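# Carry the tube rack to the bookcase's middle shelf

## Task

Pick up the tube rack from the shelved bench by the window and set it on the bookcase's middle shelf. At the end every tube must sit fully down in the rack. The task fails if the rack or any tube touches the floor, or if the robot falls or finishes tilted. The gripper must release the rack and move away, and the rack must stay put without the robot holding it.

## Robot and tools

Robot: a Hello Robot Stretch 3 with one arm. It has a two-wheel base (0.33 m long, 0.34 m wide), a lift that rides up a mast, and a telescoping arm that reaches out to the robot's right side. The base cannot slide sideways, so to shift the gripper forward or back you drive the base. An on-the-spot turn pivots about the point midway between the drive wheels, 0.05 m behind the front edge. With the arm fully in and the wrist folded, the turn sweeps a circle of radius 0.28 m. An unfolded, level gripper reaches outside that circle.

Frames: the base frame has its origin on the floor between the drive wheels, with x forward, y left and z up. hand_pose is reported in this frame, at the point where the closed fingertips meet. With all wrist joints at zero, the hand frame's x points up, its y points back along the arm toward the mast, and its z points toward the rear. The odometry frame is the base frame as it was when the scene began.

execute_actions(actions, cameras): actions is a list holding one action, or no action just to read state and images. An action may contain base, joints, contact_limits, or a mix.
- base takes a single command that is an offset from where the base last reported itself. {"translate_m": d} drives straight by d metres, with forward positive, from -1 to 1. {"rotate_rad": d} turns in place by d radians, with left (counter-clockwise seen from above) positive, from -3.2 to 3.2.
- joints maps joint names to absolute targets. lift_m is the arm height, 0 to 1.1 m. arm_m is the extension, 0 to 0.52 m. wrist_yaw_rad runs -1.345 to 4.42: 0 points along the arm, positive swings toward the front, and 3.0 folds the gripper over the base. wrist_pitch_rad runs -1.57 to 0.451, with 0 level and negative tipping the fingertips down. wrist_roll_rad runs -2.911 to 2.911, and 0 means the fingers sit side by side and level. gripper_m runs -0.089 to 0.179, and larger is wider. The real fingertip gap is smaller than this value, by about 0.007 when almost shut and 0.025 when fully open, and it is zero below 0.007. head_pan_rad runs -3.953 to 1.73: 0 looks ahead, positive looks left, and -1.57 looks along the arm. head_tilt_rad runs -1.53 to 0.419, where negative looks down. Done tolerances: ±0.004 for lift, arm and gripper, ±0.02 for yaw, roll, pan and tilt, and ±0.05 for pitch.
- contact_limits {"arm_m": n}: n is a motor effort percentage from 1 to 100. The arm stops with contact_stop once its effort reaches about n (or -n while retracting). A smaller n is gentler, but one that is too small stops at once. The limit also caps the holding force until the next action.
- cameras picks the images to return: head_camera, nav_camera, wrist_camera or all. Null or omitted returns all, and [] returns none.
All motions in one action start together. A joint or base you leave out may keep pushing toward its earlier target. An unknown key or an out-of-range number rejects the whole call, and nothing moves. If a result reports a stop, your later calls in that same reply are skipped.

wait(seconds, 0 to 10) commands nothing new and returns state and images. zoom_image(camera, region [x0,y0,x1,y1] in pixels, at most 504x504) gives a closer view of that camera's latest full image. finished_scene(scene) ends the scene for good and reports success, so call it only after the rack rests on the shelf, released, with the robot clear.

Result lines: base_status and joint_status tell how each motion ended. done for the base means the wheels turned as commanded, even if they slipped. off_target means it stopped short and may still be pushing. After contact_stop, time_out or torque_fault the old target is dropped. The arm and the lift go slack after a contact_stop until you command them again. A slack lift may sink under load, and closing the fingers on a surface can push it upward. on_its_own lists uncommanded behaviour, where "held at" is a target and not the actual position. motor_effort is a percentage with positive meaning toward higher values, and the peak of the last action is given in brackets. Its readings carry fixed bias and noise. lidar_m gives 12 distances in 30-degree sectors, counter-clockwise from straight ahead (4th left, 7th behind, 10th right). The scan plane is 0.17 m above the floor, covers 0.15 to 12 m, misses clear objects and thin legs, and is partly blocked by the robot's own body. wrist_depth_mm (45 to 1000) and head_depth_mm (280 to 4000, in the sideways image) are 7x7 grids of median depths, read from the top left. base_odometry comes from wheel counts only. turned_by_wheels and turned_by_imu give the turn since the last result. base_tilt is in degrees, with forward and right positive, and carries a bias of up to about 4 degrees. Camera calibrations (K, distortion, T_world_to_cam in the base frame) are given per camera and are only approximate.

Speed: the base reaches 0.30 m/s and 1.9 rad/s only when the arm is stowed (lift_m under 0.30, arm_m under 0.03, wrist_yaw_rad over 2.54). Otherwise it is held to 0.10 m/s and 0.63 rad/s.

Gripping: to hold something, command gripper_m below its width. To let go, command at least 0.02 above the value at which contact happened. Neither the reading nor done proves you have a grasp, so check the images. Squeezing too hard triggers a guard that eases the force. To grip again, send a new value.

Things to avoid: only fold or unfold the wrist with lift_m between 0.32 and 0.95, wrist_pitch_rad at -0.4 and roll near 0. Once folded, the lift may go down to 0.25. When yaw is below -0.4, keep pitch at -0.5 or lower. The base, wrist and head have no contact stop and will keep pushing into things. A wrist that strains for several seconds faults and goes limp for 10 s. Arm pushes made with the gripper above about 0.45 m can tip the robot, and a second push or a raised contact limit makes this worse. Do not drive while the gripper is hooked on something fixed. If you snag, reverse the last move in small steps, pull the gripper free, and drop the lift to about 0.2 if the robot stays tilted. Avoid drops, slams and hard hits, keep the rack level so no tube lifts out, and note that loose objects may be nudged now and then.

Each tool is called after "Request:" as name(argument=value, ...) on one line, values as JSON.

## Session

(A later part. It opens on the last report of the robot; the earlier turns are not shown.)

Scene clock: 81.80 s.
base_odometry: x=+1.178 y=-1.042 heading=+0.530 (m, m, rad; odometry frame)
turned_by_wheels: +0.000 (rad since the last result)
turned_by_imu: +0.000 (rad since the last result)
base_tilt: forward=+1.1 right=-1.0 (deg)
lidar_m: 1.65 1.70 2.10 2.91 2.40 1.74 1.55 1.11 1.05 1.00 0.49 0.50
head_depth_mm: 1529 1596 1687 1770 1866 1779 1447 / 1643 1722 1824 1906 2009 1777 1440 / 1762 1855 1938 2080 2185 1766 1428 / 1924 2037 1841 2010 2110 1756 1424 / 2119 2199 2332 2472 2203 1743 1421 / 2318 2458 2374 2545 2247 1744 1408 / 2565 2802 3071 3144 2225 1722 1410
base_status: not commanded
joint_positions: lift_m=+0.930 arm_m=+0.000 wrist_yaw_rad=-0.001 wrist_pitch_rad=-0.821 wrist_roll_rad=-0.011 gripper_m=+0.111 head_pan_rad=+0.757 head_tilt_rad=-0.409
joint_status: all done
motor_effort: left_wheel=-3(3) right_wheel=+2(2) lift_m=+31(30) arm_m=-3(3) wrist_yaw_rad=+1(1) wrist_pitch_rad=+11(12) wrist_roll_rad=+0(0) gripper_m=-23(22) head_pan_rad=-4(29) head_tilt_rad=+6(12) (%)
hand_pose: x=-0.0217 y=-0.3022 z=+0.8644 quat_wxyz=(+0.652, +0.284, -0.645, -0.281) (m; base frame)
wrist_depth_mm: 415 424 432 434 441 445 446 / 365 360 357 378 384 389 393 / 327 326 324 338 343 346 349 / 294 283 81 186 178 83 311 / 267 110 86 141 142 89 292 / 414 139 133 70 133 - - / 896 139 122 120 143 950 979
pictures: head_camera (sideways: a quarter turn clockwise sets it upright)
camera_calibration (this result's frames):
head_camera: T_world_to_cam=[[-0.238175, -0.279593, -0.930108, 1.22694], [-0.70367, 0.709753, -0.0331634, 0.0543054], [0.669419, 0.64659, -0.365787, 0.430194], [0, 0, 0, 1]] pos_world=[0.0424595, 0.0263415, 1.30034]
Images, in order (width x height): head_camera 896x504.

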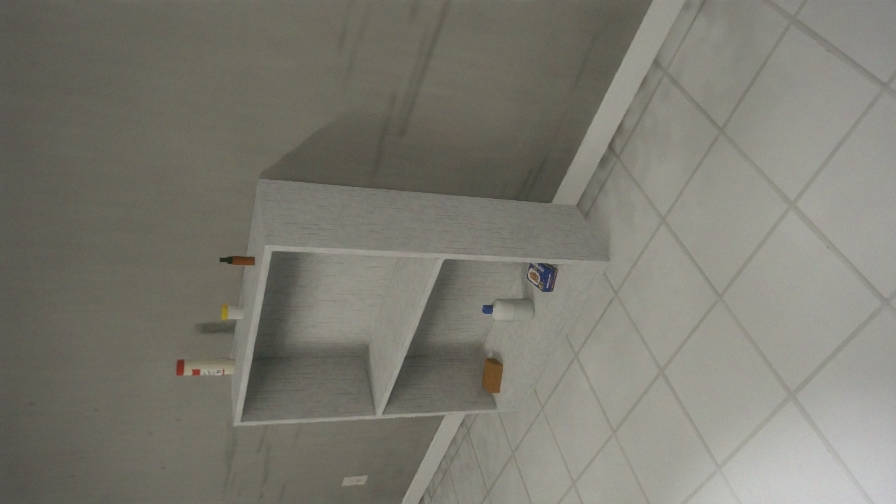

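Request:
execute_actions(actions=[{"base":{"rotate_rad":1.14},"joints":{"head_pan_rad":-0.4,"head_tilt_rad":-0.45}}], cameras=[])

Request:
execute_actions(actions=[{"base":{"translate_m":1.0}}], cameras=["head_camera","wrist_camera"])

Scene clock: 93.40 s.
base_odometry: x=+1.178 y=-1.042 heading=+1.670 (m, m, rad; odometry frame)
turned_by_wheels: +1.140 (rad since the last result)
turned_by_imu: +1.126 (rad since the last result)
base_tilt: forward=+1.2 right=-1.1 (deg)
lidar_m: 2.41 2.94 2.20 1.70 1.11 1.11 1.03 1.01 0.48 1.67 1.64 1.75
head_depth_mm: 1517 1601 1688 1785 1892 1709 1411 / 1631 1716 1813 1942 2034 1701 1401 / 1748 1852 1939 2099 2157 1694 1385 / 1900 1968 1881 2042 2106 1684 1379 / 2071 2189 2327 2486 2159 1682 1382 / 2258 2333 2365 2528 2148 1677 1372 / 2535 2791 3054 2946 2127 1659 1373
base_status: done
joint_positions: lift_m=+0.930 arm_m=+0.000 wrist_yaw_rad=-0.001 wrist_pitch_rad=-0.821 wrist_roll_rad=-0.011 gripper_m=+0.111 head_pan_rad=-0.393 head_tilt_rad=-0.444
joint_status: all done
motor_effort: left_wheel=-3(8) right_wheel=+2(8) lift_m=+30(30) arm_m=-3(3) wrist_yaw_rad=+1(1) wrist_pitch_rad=+11(11) wrist_roll_rad=+0(0) gripper_m=-22(22) head_pan_rad=-4(41) head_tilt_rad=-3(11) (%)
hand_pose: x=-0.0217 y=-0.3022 z=+0.8644 quat_wxyz=(+0.652, +0.284, -0.645, -0.281) (m; base frame)
wrist_depth_mm: - - - - - - 470 / - - - - - 389 393 / - - - - 351 342 348 / - - 81 186 178 83 311 / - 110 86 140 141 90 280 / 963 139 133 70 133 - 258 / 918 139 122 120 142 937 240
pictures: none
No camera images: the call's "cameras" was empty. Leave "cameras" out to get every camera's image.

Scene clock: 104.37 s.
base_odometry: x=+1.079 y=-0.047 heading=+1.670 (m, m, rad; odometry frame)
turned_by_wheels: +0.000 (rad since the last result)
turned_by_imu: +0.001 (rad since the last result)
base_tilt: forward=+1.1 right=-1.0 (deg)
lidar_m: 1.43 1.95 2.22 2.12 2.11 1.95 1.95 1.26 1.61 1.23 0.97 0.97
head_depth_mm: 1107 1168 1169 1266 1180 1244 1337 / 1192 1255 1272 1374 1290 1517 1328 / 1273 1354 1395 1498 1395 1491 1393 / 1388 1436 1524 1601 1772 1575 1381 / 1517 1620 1430 1530 1723 1653 1372 / 1670 1797 1960 2143 2135 1658 1373 / 1859 2032 2234 2473 2132 1654 1364
base_status: done
joint_positions: lift_m=+0.930 arm_m=+0.000 wrist_yaw_rad=-0.001 wrist_pitch_rad=-0.821 wrist_roll_rad=-0.011 gripper_m=+0.111 head_pan_rad=-0.393 head_tilt_rad=-0.444
joint_status: not commanded
motor_effort: left_wheel=-4(5) right_wheel=+2(8) lift_m=+30(30) arm_m=-3(3) wrist_yaw_rad=+0(0) wrist_pitch_rad=+11(11) wrist_roll_rad=+0(0) gripper_m=-22(22) head_pan_rad=-3(4) head_tilt_rad=-2(3) (%)
hand_pose: x=-0.0217 y=-0.3022 z=+0.8644 quat_wxyz=(+0.652, +0.284, -0.645, -0.281) (m; base frame)
wrist_depth_mm: 832 937 - - - - - / 943 - - - - - - / - - - - - - - / - - 81 187 178 83 - / 989 110 86 140 142 89 - / 999 139 133 70 133 - - / 919 139 122 120 142 925 964
pictures: head_camera (sideways: a quarter turn clockwise sets it upright), wrist_camera
camera_calibration (this result's frames):
head_camera: T_world_to_cam=[[-0.382845, 0.115815, -0.916524, 1.21009], [0.359437, 0.93261, -0.0322938, 0.0466868], [0.85102, -0.341796, -0.398674, 0.471883], [0, 0, 0, 1]] pos_world=[0.0449155, -0.0224002, 1.29871]
wrist_camera: T_world_to_cam=[[-0.99959, 0.0126152, 0.0256948, -0.0479712], [-0.00253427, 0.85512, -0.518424, 0.735377], [-0.0285122, -0.518276, -0.854738, 0.742294], [0, 0, 0, 1]] pos_world=[-0.0249235, -0.243517, 1.01694]
Images, in order (width x height): head_camera 896x504, wrist_camera 644x364.

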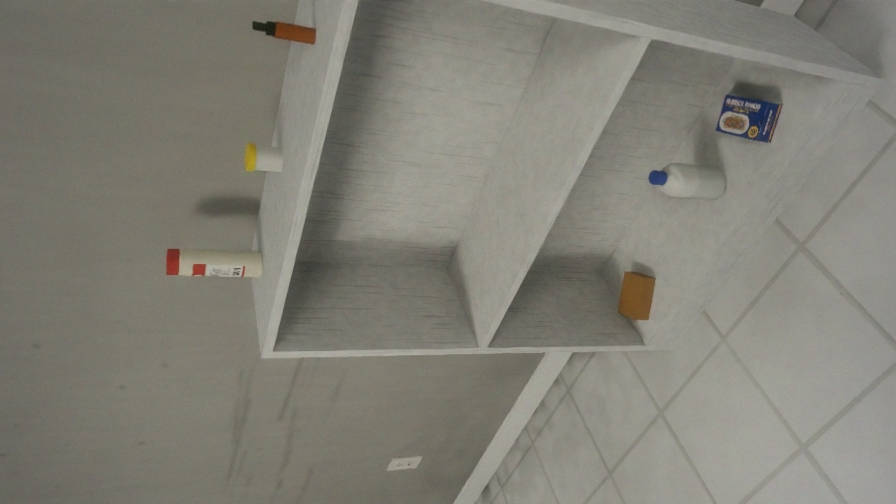

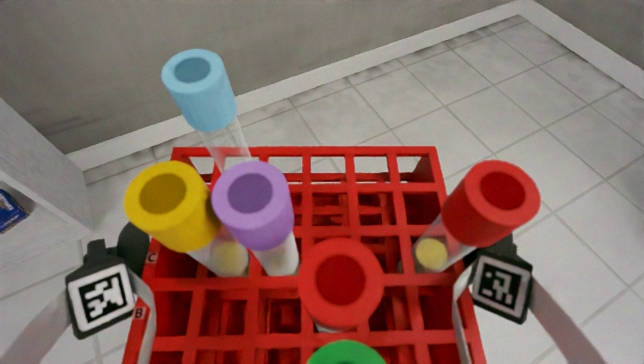

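Request:
execute_actions(actions=[{"base":{"translate_m":0.92},"joints":{"head_pan_rad":-1.2,"head_tilt_rad":-0.74}}], cameras=[])

Request:
execute_actions(actions=[{"base":{"rotate_rad":0.42},"joints":{"head_pan_rad":-1.563,"lift_m":0.83}}])

Scene clock: 119.33 s.
base_odometry: x=+0.988 y=+0.868 heading=+1.670 (m, m, rad; odometry frame)
turned_by_wheels: +0.000 (rad since the last result)
turned_by_imu: +0.001 (rad since the last result)
base_tilt: forward=+1.1 right=-1.1 (deg)
lidar_m: 1.23 1.16 1.66 2.04 2.54 2.67 2.15 2.50 0.71 0.61 0.78 0.58
head_depth_mm: 688 615 852 990 917 - - / 687 612 850 985 885 434 - / 673 603 844 979 880 1123 1147 / 671 598 837 974 876 1246 1153 / 678 593 836 971 876 1245 1148 / 674 585 829 960 870 1236 1141 / 660 580 825 934 865 1017 1142
base_status: done
joint_positions: lift_m=+0.930 arm_m=+0.000 wrist_yaw_rad=-0.001 wrist_pitch_rad=-0.821 wrist_roll_rad=-0.011 gripper_m=+0.111 head_pan_rad=-1.193 head_tilt_rad=-0.730
joint_status: all done
motor_effort: left_wheel=-4(5) right_wheel=+3(8) lift_m=+30(30) arm_m=-3(3) wrist_yaw_rad=+1(1) wrist_pitch_rad=+11(11) wrist_roll_rad=+0(0) gripper_m=-22(22) head_pan_rad=-4(41) head_tilt_rad=-5(28) (%)
hand_pose: x=-0.0217 y=-0.3022 z=+0.8644 quat_wxyz=(+0.652, +0.284, -0.645, -0.281) (m; base frame)
wrist_depth_mm: 474 530 607 689 553 - - / 528 582 613 651 654 - - / 550 567 554 590 - - - / 508 485 80 185 177 83 - / 462 110 86 140 142 90 - / 614 138 133 70 133 - - / 889 139 122 120 143 970 974
pictures: none
No camera images: the call's "cameras" was empty. Leave "cameras" out to get every camera's image.

Scene clock: 121.13 s.
base_odometry: x=+0.988 y=+0.868 heading=+2.090 (m, m, rad; odometry frame)
turned_by_wheels: +0.420 (rad since the last result)
turned_by_imu: +0.414 (rad since the last result)
base_tilt: forward=+1.2 right=-1.0 (deg)
lidar_m: 1.16 1.16 2.03 2.50 2.57 2.82 2.14 1.19 0.62 0.61 0.58 1.11
head_depth_mm: 679 615 835 969 892 1297 - / 679 609 836 977 887 1309 - / 669 595 837 974 881 1287 - / 680 597 839 973 876 527 - / 683 590 838 966 873 1269 1138 / 683 584 841 965 869 1172 1142 / 554 580 809 866 821 1059 1170
base_status: done
joint_positions: lift_m=+0.830 arm_m=+0.000 wrist_yaw_rad=-0.001 wrist_pitch_rad=-0.821 wrist_roll_rad=-0.011 gripper_m=+0.111 head_pan_rad=-1.556 head_tilt_rad=-0.731
joint_status: all done
motor_effort: left_wheel=-3(8) right_wheel=+2(8) lift_m=+22(30) arm_m=-3(3) wrist_yaw_rad=+1(1) wrist_pitch_rad=+11(11) wrist_roll_rad=+0(0) gripper_m=-22(23) head_pan_rad=-3(27) head_tilt_rad=-5(5) (%)
hand_pose: x=-0.0217 y=-0.3022 z=+0.7648 quat_wxyz=(+0.652, +0.284, -0.645, -0.281) (m; base frame)
wrist_depth_mm: 403 531 541 555 562 587 489 / 396 487 471 499 515 516 490 / 415 432 430 443 457 476 491 / 973 475 81 186 178 83 - / 977 85 86 140 142 89 - / 893 138 133 70 133 - 945 / 819 138 123 120 143 839 856
pictures: head_camera (sideways: a quarter turn clockwise sets it upright), nav_camera (sideways: a quarter turn counterclockwise sets it upright), wrist_camera
camera_calibration (this result's frames):
head_camera: T_world_to_cam=[[-0.0490827, 0.640128, -0.766699, 1.01269], [0.998565, 0.0479284, -0.0239102, 0.031863], [0.0214411, -0.766772, -0.641561, 0.792961], [0, 0, 0, 1]] pos_world=[0.000886109, -0.0417549, 1.28592]
nav_camera: T_world_to_cam=[[0.0606026, -0.674141, 0.736112, -0.915535], [-0.998138, -0.0460165, 0.0400321, 0.00660684], [0.00688607, -0.737168, -0.675675, 0.838774], [0, 0, 0, 1]] pos_world=[0.0563025, 0.00142074, 1.24041]
wrist_camera: T_world_to_cam=[[-0.99959, 0.0126131, 0.0256968, -0.0454151], [-0.00253666, 0.85513, -0.518408, 0.683737], [-0.0285128, -0.518261, -0.854747, 0.657205], [0, 0, 0, 1]] pos_world=[-0.0249233, -0.243507, 0.917366]
Images, in order (width x height): head_camera 896x504, nav_camera 672x504, wrist_camera 644x364.

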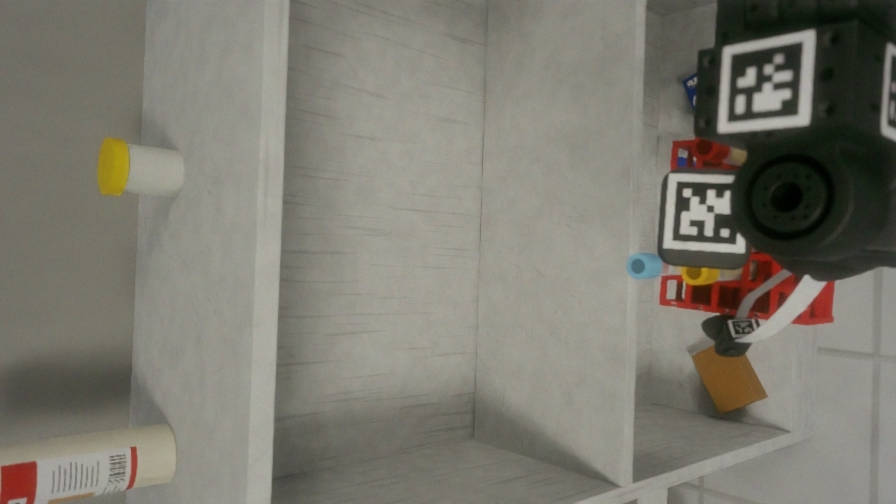

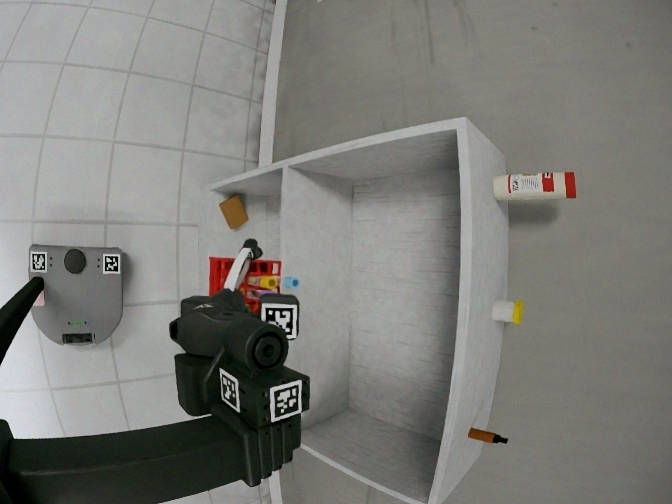

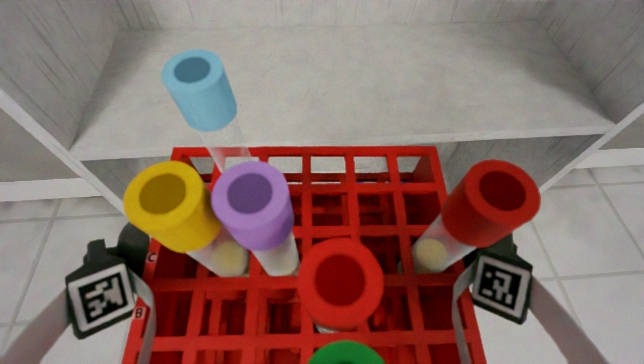

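Request:
execute_actions(actions=[{"joints":{"lift_m":0.74}}], cameras=[])

Request:
execute_actions(actions=[{"joints":{"arm_m":0.35},"contact_limits":{"arm_m":12}}], cameras=["head_camera","wrist_camera"])

Request:
execute_actions(actions=[{"joints":{"lift_m":0.705}}], cameras=["head_camera","wrist_camera"])

Scene clock: 128.97 s.
base_odometry: x=+0.988 y=+0.868 heading=+2.090 (m, m, rad; odometry frame)
turned_by_wheels: +0.000 (rad since the last result)
turned_by_imu: +0.000 (rad since the last result)
base_tilt: forward=+1.1 right=-1.0 (deg)
lidar_m: 1.15 1.16 2.04 2.49 2.55 2.81 2.13 1.19 0.62 0.61 0.58 1.11
head_depth_mm: 680 617 835 968 890 1270 1160 / 680 608 836 970 885 1234 - / 669 596 838 971 879 1206 - / 679 596 839 974 878 1283 - / 683 591 841 972 871 1246 1113 / 682 586 839 962 868 1171 1144 / 555 579 806 865 826 1053 1159
base_status: not commanded
joint_positions: lift_m=+0.740 arm_m=+0.000 wrist_yaw_rad=-0.001 wrist_pitch_rad=-0.821 wrist_roll_rad=-0.011 gripper_m=+0.111 head_pan_rad=-1.556 head_tilt_rad=-0.731
joint_status: all done
motor_effort: left_wheel=-3(3) right_wheel=+2(2) lift_m=+21(18) arm_m=-3(2) wrist_yaw_rad=+2(1) wrist_pitch_rad=+11(12) wrist_roll_rad=+0(0) gripper_m=-23(23) head_pan_rad=-3(4) head_tilt_rad=-4(4) (%)
hand_pose: x=-0.0217 y=-0.3022 z=+0.6748 quat_wxyz=(+0.652, +0.284, -0.645, -0.281) (m; base frame)
wrist_depth_mm: 387 412 413 424 429 433 442 / 351 352 353 375 384 385 399 / 404 599 740 803 823 716 549 / 920 474 81 186 178 83 - / 863 85 86 141 142 89 927 / 820 138 134 70 133 - 848 / 734 139 122 120 143 759 775
pictures: none
No camera images: the call's "cameras" was empty. Leave "cameras" out to get every camera's image.

Scene clock: 132.73 s.
base_odometry: x=+0.988 y=+0.868 heading=+2.090 (m, m, rad; odometry frame)
turned_by_wheels: +0.000 (rad since the last result)
turned_by_imu: +0.000 (rad since the last result)
base_tilt: forward=+1.1 right=-1.0 (deg)
lidar_m: 1.15 1.16 2.04 2.49 2.56 2.82 2.14 1.18 0.62 0.61 0.58 1.11
head_depth_mm: 680 614 837 970 914 - - / 679 609 833 - 884 1260 1163 / 671 596 837 - 860 1200 1155 / 681 596 835 932 832 1253 1157 / 680 590 840 968 872 1246 1150 / 683 585 839 967 867 1172 1146 / 554 579 807 861 822 1061 1168
base_status: not commanded
joint_positions: lift_m=+0.740 arm_m=+0.350 wrist_yaw_rad=-0.001 wrist_pitch_rad=-0.821 wrist_roll_rad=-0.011 gripper_m=+0.111 head_pan_rad=-1.556 head_tilt_rad=-0.731
joint_status: all done
motor_effort: left_wheel=-3(3) right_wheel=+2(2) lift_m=+22(22) arm_m=+3(6) wrist_yaw_rad=+2(1) wrist_pitch_rad=+12(12) wrist_roll_rad=+0(0) gripper_m=-22(22) head_pan_rad=-3(3) head_tilt_rad=-5(4) (%)
contact_limits: arm_m 12 (drawing in: default 19, maximum 30; extending or still: default 26, maximum 42)
hand_pose: x=-0.0217 y=-0.6515 z=+0.6748 quat_wxyz=(+0.652, +0.284, -0.645, -0.282) (m; base frame)
wrist_depth_mm: 189 193 198 203 210 215 222 / 221 218 217 240 248 256 263 / 262 267 260 279 293 315 323 / 285 273 80 186 178 83 299 / 259 85 86 140 142 89 272 / 241 139 133 70 133 - 250 / 215 139 122 120 142 225 229
pictures: head_camera (sideways: a quarter turn clockwise sets it upright), wrist_camera
camera_calibration (this result's frames):
head_camera: T_world_to_cam=[[-0.0489952, 0.640136, -0.766698, 1.01268], [0.998571, 0.0477919, -0.0239101, 0.0318629], [0.0213362, -0.766774, -0.641563, 0.792964], [0, 0, 0, 1]] pos_world=[0.000880399, -0.0417541, 1.28592]
wrist_camera: T_world_to_cam=[[-0.99959, 0.0126098, 0.0256984, -0.0386992], [-0.00253639, 0.855201, -0.518291, 0.935748], [-0.0285128, -0.518143, -0.854818, 0.399348], [0, 0, 0, 1]] pos_world=[-0.0249233, -0.592845, 0.827354]
Images, in order (width x height): head_camera 896x504, wrist_camera 644x364.

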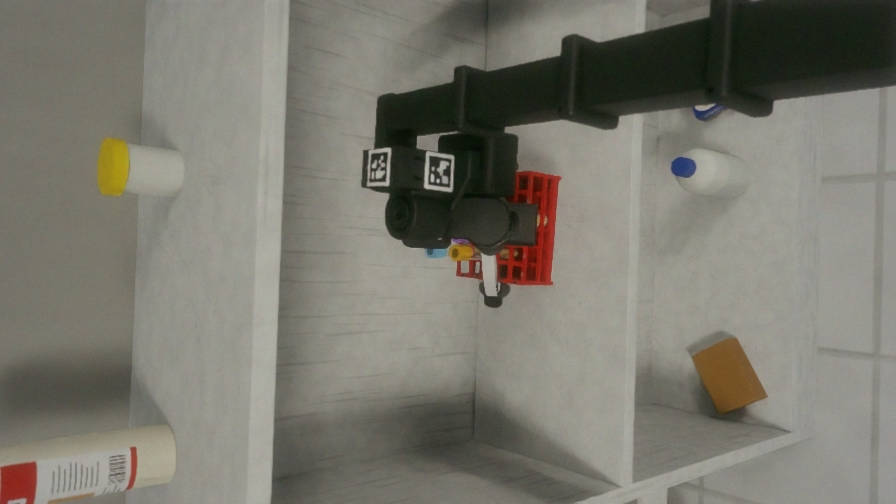

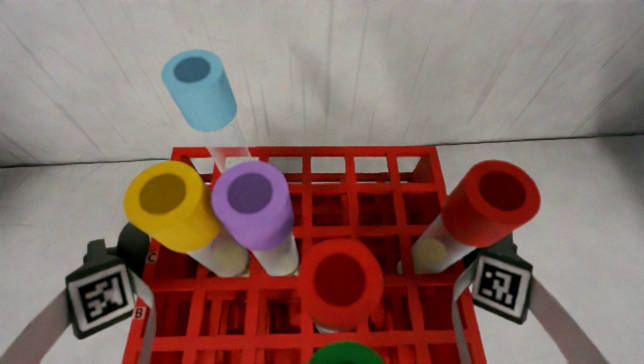

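Scene clock: 133.87 s.
base_odometry: x=+0.988 y=+0.868 heading=+2.090 (m, m, rad; odometry frame)
turned_by_wheels: +0.000 (rad since the last result)
turned_by_imu: +0.000 (rad since the last result)
base_tilt: forward=+1.1 right=-1.0 (deg)
lidar_m: 1.15 1.16 2.03 2.49 2.57 2.83 2.14 1.18 0.62 0.61 0.58 1.11
head_depth_mm: 679 612 835 973 889 1275 - / 679 609 836 938 - 1246 1159 / 668 595 835 - 853 1200 1155 / 682 597 838 929 835 1246 1153 / 683 590 839 968 871 1245 1145 / 682 585 839 964 867 1171 1150 / 554 578 808 866 826 1060 1165
base_status: not commanded
joint_positions: lift_m=+0.705 arm_m=+0.350 wrist_yaw_rad=-0.001 wrist_pitch_rad=-0.821 wrist_roll_rad=-0.011 gripper_m=+0.111 head_pan_rad=-1.556 head_tilt_rad=-0.731
joint_status: all done
motor_effort: left_wheel=-3(3) right_wheel=+2(2) lift_m=+21(24) arm_m=+3(3) wrist_yaw_rad=+1(1) wrist_pitch_rad=+11(12) wrist_roll_rad=+0(0) gripper_m=-22(22) head_pan_rad=-4(4) head_tilt_rad=-4(3) (%)
hand_pose: x=-0.0217 y=-0.6515 z=+0.6398 quat_wxyz=(+0.652, +0.284, -0.645, -0.282) (m; base frame)
wrist_depth_mm: 189 193 198 203 209 215 221 / 218 218 217 240 249 255 263 / 261 262 259 271 276 282 288 / 244 235 81 185 179 83 259 / 222 85 85 140 142 90 232 / 206 138 134 70 133 - 215 / 186 138 122 120 143 193 197
pictures: head_camera (sideways: a quarter turn clockwise sets it upright), wrist_camera
camera_calibration (this result's frames):
head_camera: T_world_to_cam=[[-0.0489953, 0.640136, -0.766698, 1.01268], [0.998571, 0.047792, -0.0239101, 0.0318629], [0.0213363, -0.766774, -0.641563, 0.792964], [0, 0, 0, 1]] pos_world=[0.000880404, -0.0417541, 1.28592]
wrist_camera: T_world_to_cam=[[-0.99959, 0.0126092, 0.0256988, -0.0378006], [-0.00253644, 0.855213, -0.518271, 0.917602], [-0.0285129, -0.518124, -0.85483, 0.369457], [0, 0, 0, 1]] pos_world=[-0.0249233, -0.592844, 0.79236]
Images, in order (width x height): head_camera 896x504, wrist_camera 644x364.

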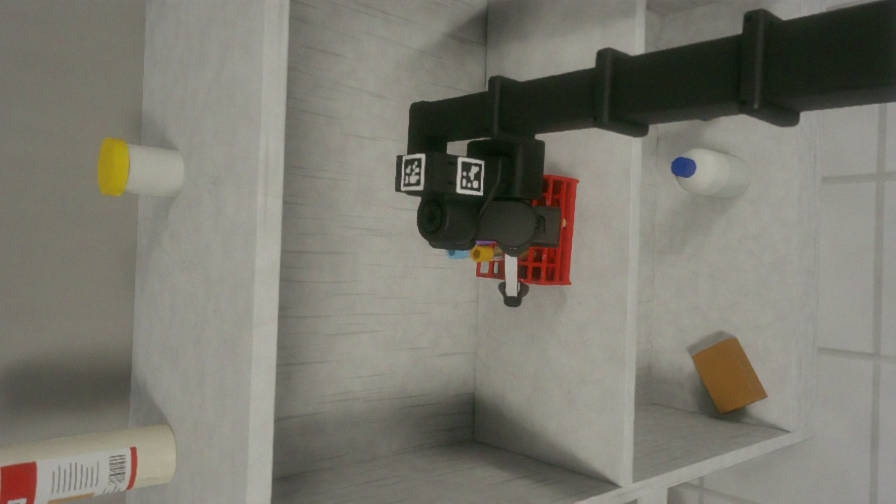

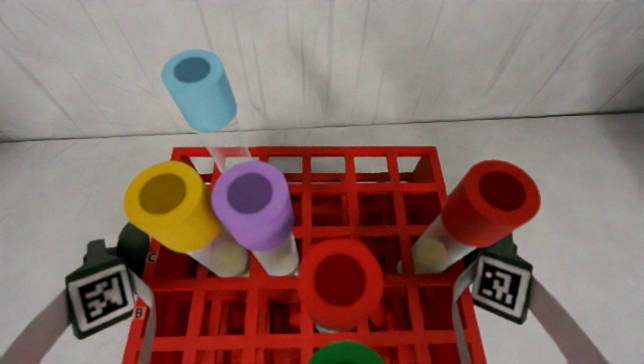

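Request:
execute_actions(actions=[{"joints":{"lift_m":0.69}}], cameras=["wrist_camera"])

Request:
execute_actions(actions=[{"joints":{"lift_m":0.679}}], cameras=["wrist_camera"])

Scene clock: 137.57 s.
base_odometry: x=+0.988 y=+0.868 heading=+2.090 (m, m, rad; odometry frame)
turned_by_wheels: +0.000 (rad since the last result)
turned_by_imu: +0.000 (rad since the last result)
base_tilt: forward=+1.1 right=-1.1 (deg)
lidar_m: 1.16 1.16 2.03 2.49 2.57 2.82 2.14 1.19 0.62 0.61 0.58 1.11
head_depth_mm: 680 613 834 971 890 1284 1163 / 680 608 836 930 - 1229 1159 / 670 596 837 917 842 1200 1156 / 681 596 834 943 846 1250 1152 / 680 589 838 972 867 1242 1149 / 681 585 839 966 868 1176 1146 / 554 578 807 861 822 1054 1169
base_status: not commanded
joint_positions: lift_m=+0.690 arm_m=+0.350 wrist_yaw_rad=-0.001 wrist_pitch_rad=-0.822 wrist_roll_rad=-0.011 gripper_m=+0.111 head_pan_rad=-1.556 head_tilt_rad=-0.731
joint_status: all done
motor_effort: left_wheel=-3(3) right_wheel=+3(3) lift_m=+21(20) arm_m=+3(3) wrist_yaw_rad=+1(1) wrist_pitch_rad=+12(12) wrist_roll_rad=+0(0) gripper_m=-23(22) head_pan_rad=-3(4) head_tilt_rad=-5(5) (%)
hand_pose: x=-0.0217 y=-0.6515 z=+0.6248 quat_wxyz=(+0.652, +0.284, -0.645, -0.282) (m; base frame)
wrist_depth_mm: 189 194 198 204 210 215 221 / 219 219 217 240 247 255 264 / 247 250 250 260 260 264 266 / 226 219 81 186 178 83 240 / 206 85 86 140 142 89 216 / 191 139 133 70 133 - 197 / 173 139 122 120 142 179 184
pictures: wrist_camera
camera_calibration (this result's frames):
wrist_camera: T_world_to_cam=[[-0.99959, 0.0126087, 0.025699, -0.0374154], [-0.00253613, 0.855227, -0.518247, 0.909814], [-0.0285129, -0.5181, -0.854845, 0.356655], [0, 0, 0, 1]] pos_world=[-0.0249234, -0.592843, 0.777354]
Images, in order (width x height): wrist_camera 644x364.

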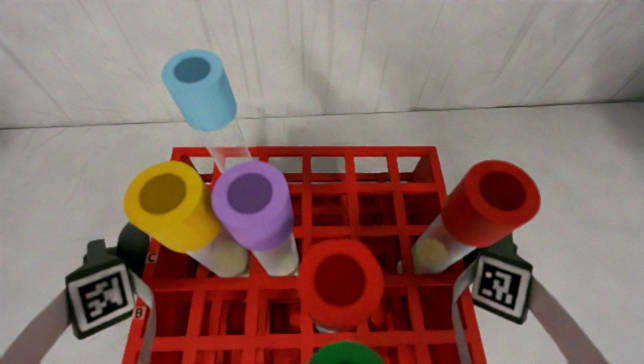

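Scene clock: 138.37 s.
base_odometry: x=+0.988 y=+0.868 heading=+2.090 (m, m, rad; odometry frame)
turned_by_wheels: +0.000 (rad since the last result)
turned_by_imu: +0.000 (rad since the last result)
base_tilt: forward=+1.2 right=-1.0 (deg)
lidar_m: 1.16 1.16 2.03 2.50 2.56 2.82 2.13 1.18 0.62 0.61 0.57 1.11
head_depth_mm: 678 614 835 970 888 1269 1168 / 680 608 836 949 - - 1157 / 669 596 835 931 843 1198 1155 / 680 596 836 933 849 1250 1148 / 681 590 840 966 873 1241 1144 / 683 585 839 964 870 1174 1143 / 554 579 807 869 825 1055 1166
base_status: not commanded
joint_positions: lift_m=+0.679 arm_m=+0.350 wrist_yaw_rad=-0.001 wrist_pitch_rad=-0.809 wrist_roll_rad=-0.011 gripper_m=+0.111 head_pan_rad=-1.556 head_tilt_rad=-0.731
joint_status: all done
motor_effort: left_wheel=-3(3) right_wheel=+3(3) lift_m=+17(19) arm_m=+3(3) wrist_yaw_rad=+1(0) wrist_pitch_rad=+5(12) wrist_roll_rad=+0(0) gripper_m=-23(22) head_pan_rad=-3(4) head_tilt_rad=-4(4) (%)
hand_pose: x=-0.0217 y=-0.6540 z=+0.6160 quat_wxyz=(+0.653, +0.280, -0.646, -0.278) (m; base frame)
wrist_depth_mm: 186 190 194 201 207 212 219 / 216 220 110 234 244 252 260 / 240 243 243 249 252 255 258 / 218 85 83 162 165 86 232 / 197 195 136 76 143 207 208 / 183 139 133 73 135 - 190 / 164 138 123 64 130 171 175
pictures: wrist_camera
camera_calibration (this result's frames):
wrist_camera: T_world_to_cam=[[-0.99959, 0.0129204, 0.0255553, -0.0368666], [-0.00254147, 0.848874, -0.528589, 0.909565], [-0.0285228, -0.528437, -0.848493, 0.337128], [0, 0, 0, 1]] pos_world=[-0.024924, -0.593479, 0.767779]
Images, in order (width x height): wrist_camera 644x364.

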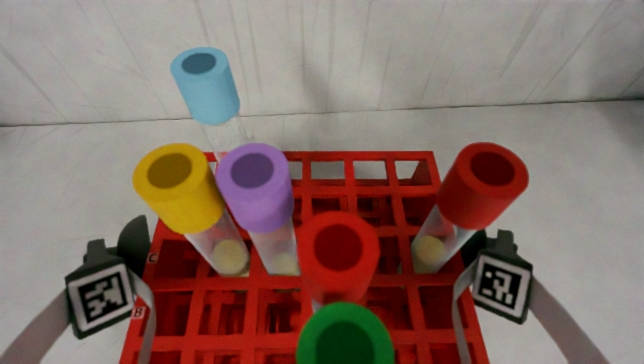

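Seated. Releasing and withdrawing.

Request:
execute_actions(actions=[{"joints":{"gripper_m":0.179}}], cameras=["wrist_camera"])

Request:
execute_actions(actions=[{"joints":{"lift_m":0.76}}], cameras=["wrist_camera"])

Request:
execute_actions(actions=[{"joints":{"arm_m":0.0}}])

Scene clock: 145.03 s.
base_odometry: x=+0.988 y=+0.868 heading=+2.090 (m, m, rad; odometry frame)
turned_by_wheels: +0.000 (rad since the last result)
turned_by_imu: +0.000 (rad since the last result)
base_tilt: forward=+1.1 right=-1.0 (deg)
lidar_m: 1.16 1.16 2.04 2.49 2.57 2.82 2.14 1.19 0.62 0.61 0.58 1.11
head_depth_mm: 678 616 833 970 889 1257 1168 / 678 608 835 950 - - 1161 / 669 596 838 930 844 1203 1156 / 682 597 838 932 851 1248 1151 / 682 591 840 970 871 1243 1149 / 682 585 840 961 870 1177 1141 / 554 578 807 865 823 1060 1165
base_status: not commanded
joint_positions: lift_m=+0.679 arm_m=+0.350 wrist_yaw_rad=-0.001 wrist_pitch_rad=-0.809 wrist_roll_rad=-0.011 gripper_m=+0.179 head_pan_rad=-1.556 head_tilt_rad=-0.731
joint_status: all done
motor_effort: left_wheel=-3(3) right_wheel=+2(2) lift_m=+20(20) arm_m=+3(3) wrist_yaw_rad=+1(1) wrist_pitch_rad=+5(5) wrist_roll_rad=+0(0) gripper_m=+0(99) head_pan_rad=-4(4) head_tilt_rad=-4(4) (%)
hand_pose: x=-0.0217 y=-0.6540 z=+0.6158 quat_wxyz=(+0.653, +0.280, -0.646, -0.278) (m; base frame)
wrist_depth_mm: 188 192 194 202 207 212 219 / 216 221 111 235 244 251 261 / 240 243 241 249 252 255 258 / 217 84 83 163 164 86 230 / 197 191 135 76 143 205 207 / - 139 130 75 148 183 190 / 164 133 139 63 122 170 174
pictures: wrist_camera
camera_calibration (this result's frames):
wrist_camera: T_world_to_cam=[[-0.99959, 0.0129186, 0.0255554, -0.0368642], [-0.00254308, 0.848874, -0.528589, 0.909494], [-0.028522, -0.528438, -0.848493, 0.337015], [0, 0, 0, 1]] pos_world=[-0.0249238, -0.593479, 0.767646]
Images, in order (width x height): wrist_camera 644x364.

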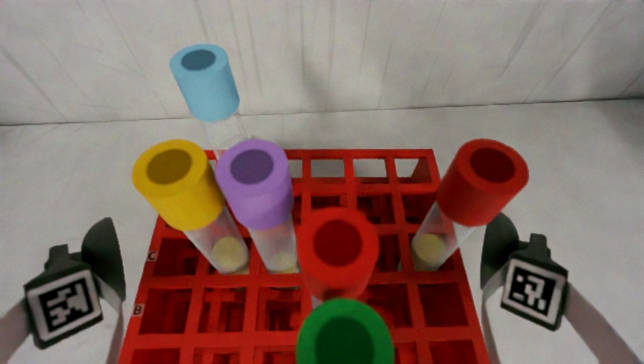

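Scene clock: 146.60 s.
base_odometry: x=+0.988 y=+0.868 heading=+2.090 (m, m, rad; odometry frame)
turned_by_wheels: +0.000 (rad since the last result)
turned_by_imu: +0.000 (rad since the last result)
base_tilt: forward=+1.0 right=-1.0 (deg)
lidar_m: 1.15 1.16 2.04 2.49 2.57 2.81 2.14 1.19 0.62 0.61 0.58 1.11
head_depth_mm: 679 615 835 974 914 - - / 678 608 822 - 883 1265 1156 / 669 596 823 - 857 1201 1158 / 681 596 838 953 856 1252 1155 / 682 590 837 966 874 1241 1148 / 682 584 841 968 868 1175 1145 / 555 579 808 866 825 1057 1163
base_status: not commanded
joint_positions: lift_m=+0.760 arm_m=+0.350 wrist_yaw_rad=-0.001 wrist_pitch_rad=-0.809 wrist_roll_rad=-0.011 gripper_m=+0.179 head_pan_rad=-1.556 head_tilt_rad=-0.731
joint_status: all done
motor_effort: left_wheel=-3(3) right_wheel=+2(2) lift_m=+29(31) arm_m=+3(2) wrist_yaw_rad=+2(1) wrist_pitch_rad=+5(5) wrist_roll_rad=+0(0) gripper_m=+1(0) head_pan_rad=-4(3) head_tilt_rad=-4(5) (%)
hand_pose: x=-0.0217 y=-0.6540 z=+0.6964 quat_wxyz=(+0.653, +0.280, -0.646, -0.278) (m; base frame)
wrist_depth_mm: 186 192 196 201 208 213 219 / 217 223 227 236 243 252 261 / 257 265 276 286 298 311 320 / 303 304 309 321 323 325 327 / 284 284 231 249 293 298 296 / - 259 203 213 216 266 273 / 235 239 197 196 225 247 248
pictures: wrist_camera
camera_calibration (this result's frames):
wrist_camera: T_world_to_cam=[[-0.99959, 0.0129185, 0.0255557, -0.0389228], [-0.00254333, 0.848874, -0.528589, 0.952069], [-0.0285221, -0.528437, -0.848493, 0.405356], [0, 0, 0, 1]] pos_world=[-0.0249238, -0.593479, 0.84819]
Images, in order (width x height): wrist_camera 644x364.

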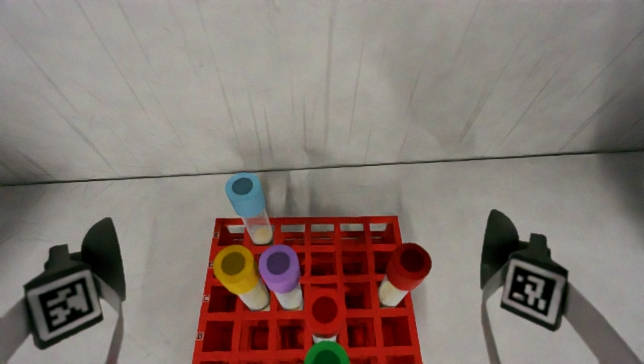

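Scene clock: 150.37 s.
base_odometry: x=+0.988 y=+0.868 heading=+2.090 (m, m, rad; odometry frame)
turned_by_wheels: +0.000 (rad since the last result)
turned_by_imu: +0.000 (rad since the last result)
base_tilt: forward=+1.1 right=-1.1 (deg)
lidar_m: 1.16 1.15 2.03 2.49 2.57 2.81 2.14 1.18 0.62 0.61 0.58 1.11
head_depth_mm: 679 615 835 970 886 1261 1166 / 680 609 835 972 887 1247 - / 671 596 838 974 862 1228 - / 681 596 836 953 856 1273 - / 680 590 840 971 869 1238 1138 / 682 585 841 963 867 1180 1143 / 554 579 809 867 824 1058 1166
base_status: not commanded
joint_positions: lift_m=+0.760 arm_m=+0.000 wrist_yaw_rad=-0.001 wrist_pitch_rad=-0.809 wrist_roll_rad=-0.011 gripper_m=+0.179 head_pan_rad=-1.556 head_tilt_rad=-0.731
joint_status: all done
motor_effort: left_wheel=-3(3) right_wheel=+2(2) lift_m=+28(28) arm_m=-3(5) wrist_yaw_rad=-1(1) wrist_pitch_rad=+5(5) wrist_roll_rad=+0(0) gripper_m=+1(0) head_pan_rad=-3(3) head_tilt_rad=-4(4) (%)
hand_pose: x=-0.0217 y=-0.3046 z=+0.6964 quat_wxyz=(+0.653, +0.280, -0.646, -0.278) (m; base frame)
wrist_depth_mm: 394 451 444 421 473 477 469 / 376 397 404 406 410 420 420 / 391 512 805 830 870 688 519 / 939 589 895 866 892 732 - / 910 763 791 818 853 876 957 / - 830 829 855 846 842 873 / 754 764 782 771 777 810 791
pictures: head_camera (sideways: a quarter turn clockwise sets it upright), nav_camera (sideways: a quarter turn counterclockwise sets it upright), wrist_camera
camera_calibration (this result's frames):
head_camera: T_world_to_cam=[[-0.0489927, 0.640138, -0.766696, 1.01268], [0.998571, 0.047788, -0.0239101, 0.0318628], [0.0213332, -0.766772, -0.641565, 0.792966], [0, 0, 0, 1]] pos_world=[0.000880234, -0.0417541, 1.28592]
nav_camera: T_world_to_cam=[[0.0605078, -0.674153, 0.736109, -0.91553], [-0.998145, -0.0458763, 0.0400319, 0.00660707], [0.00678232, -0.737165, -0.675678, 0.838779], [0, 0, 0, 1]] pos_world=[0.0563027, 0.00141398, 1.24041]
wrist_camera: T_world_to_cam=[[-0.99959, 0.0128914, 0.0255555, -0.0434398], [-0.00256629, 0.848874, -0.528589, 0.655509], [-0.0285077, -0.528438, -0.848493, 0.58997], [0, 0, 0, 1]] pos_world=[-0.0249211, -0.244122, 0.84819]
Images, in order (width x height): head_camera 896x504, nav_camera 672x504, wrist_camera 644x364.

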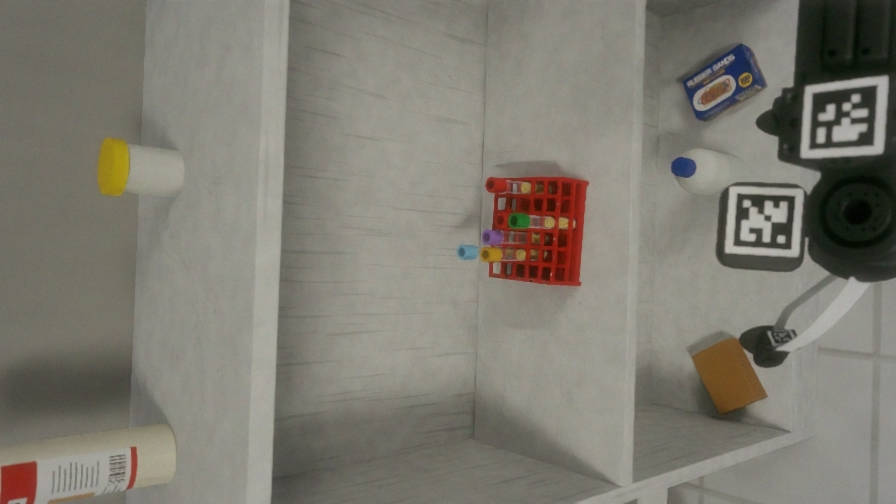

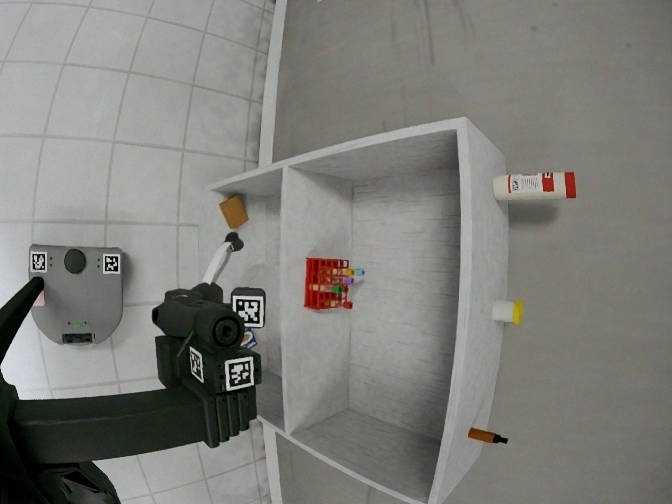

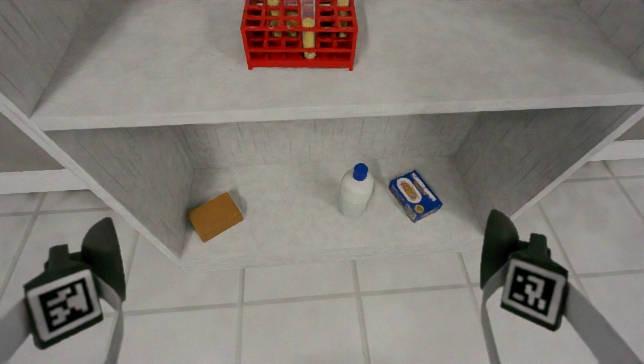

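Request:
zoom_image(camera="head_camera", region=[445, 160, 605, 300])

Region (445, 160, 605, 300) of head_camera's 896x504 image, scaled by 3.150, with more detail than that image has; it fills the top 441 rows of this view, and the rest is white.

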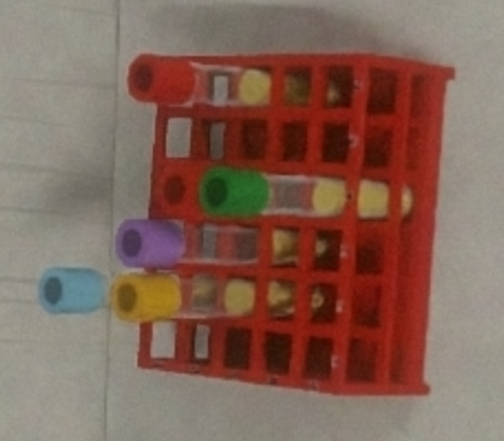

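Request:
execute_actions(actions=[{"joints":{"lift_m":0.56,"wrist_pitch_rad":0.0}}], cameras=["wrist_camera"])

Request:
zoom_image(camera="wrist_camera", region=[230, 80, 410, 240])

Scene clock: 165.87 s.
base_odometry: x=+0.988 y=+0.868 heading=+2.090 (m, m, rad; odometry frame)
turned_by_wheels: +0.000 (rad since the last result)
turned_by_imu: +0.000 (rad since the last result)
base_tilt: forward=+1.1 right=-1.0 (deg)
lidar_m: 1.15 1.15 2.04 2.49 2.56 2.82 2.14 1.18 0.62 0.61 0.58 1.10
head_depth_mm: 678 616 832 970 888 1263 1168 / 681 610 837 974 882 1237 1164 / 670 596 835 974 857 1202 1156 / 682 597 837 955 854 1248 1149 / 683 591 837 972 875 1246 1144 / 681 585 840 966 868 1174 1142 / 555 580 808 865 823 1057 1166
base_status: not commanded
joint_positions: lift_m=+0.560 arm_m=+0.000 wrist_yaw_rad=-0.001 wrist_pitch_rad=-0.027 wrist_roll_rad=-0.011 gripper_m=+0.179 head_pan_rad=-1.556 head_tilt_rad=-0.731
joint_status: all done
motor_effort: left_wheel=-3(3) right_wheel=+3(3) lift_m=+20(28) arm_m=-3(3) wrist_yaw_rad=+1(1) wrist_pitch_rad=+15(15) wrist_roll_rad=+0(0) gripper_m=+1(0) head_pan_rad=-3(3) head_tilt_rad=-4(5) (%)
hand_pose: x=-0.0217 y=-0.4008 z=+0.6680 quat_wxyz=(+0.711, +0.010, -0.703, -0.010) (m; base frame)
wrist_depth_mm: 398 472 490 501 513 526 476 / 398 497 497 518 529 547 487 / 395 502 519 530 549 565 487 / 395 523 536 432 572 583 497 / 370 400 367 365 397 430 392 / - 299 299 317 316 636 443 / 397 582 601 632 658 664 526
pictures: wrist_camera
camera_calibration (this result's frames):
wrist_camera: T_world_to_cam=[[-0.99959, 0.0268579, 0.00990811, -0.025374], [-0.00348659, 0.229313, -0.973347, 0.770849], [-0.0284141, -0.972982, -0.229125, -0.0768492], [0, 0, 0, 1]] pos_world=[-0.0248595, -0.250857, 0.732947]
Images, in order (width x height): wrist_camera 644x364.

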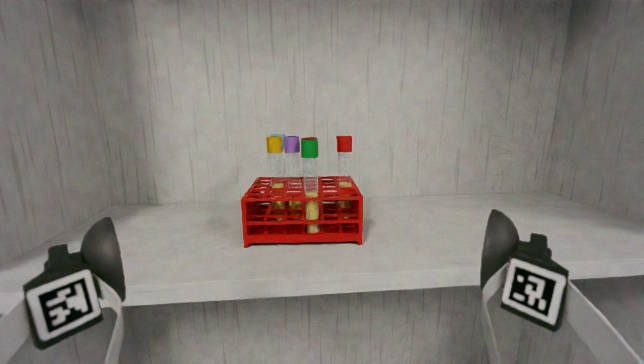

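Region (230, 80, 410, 240) of wrist_camera's 644x364 image, scaled by 2.800.

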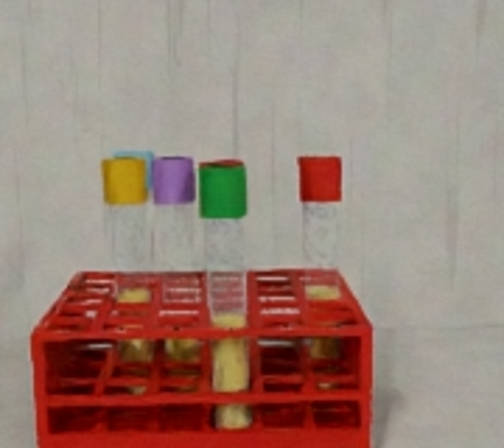

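Request:
finished_scene(scene=2)

The scene is finished: the task was done.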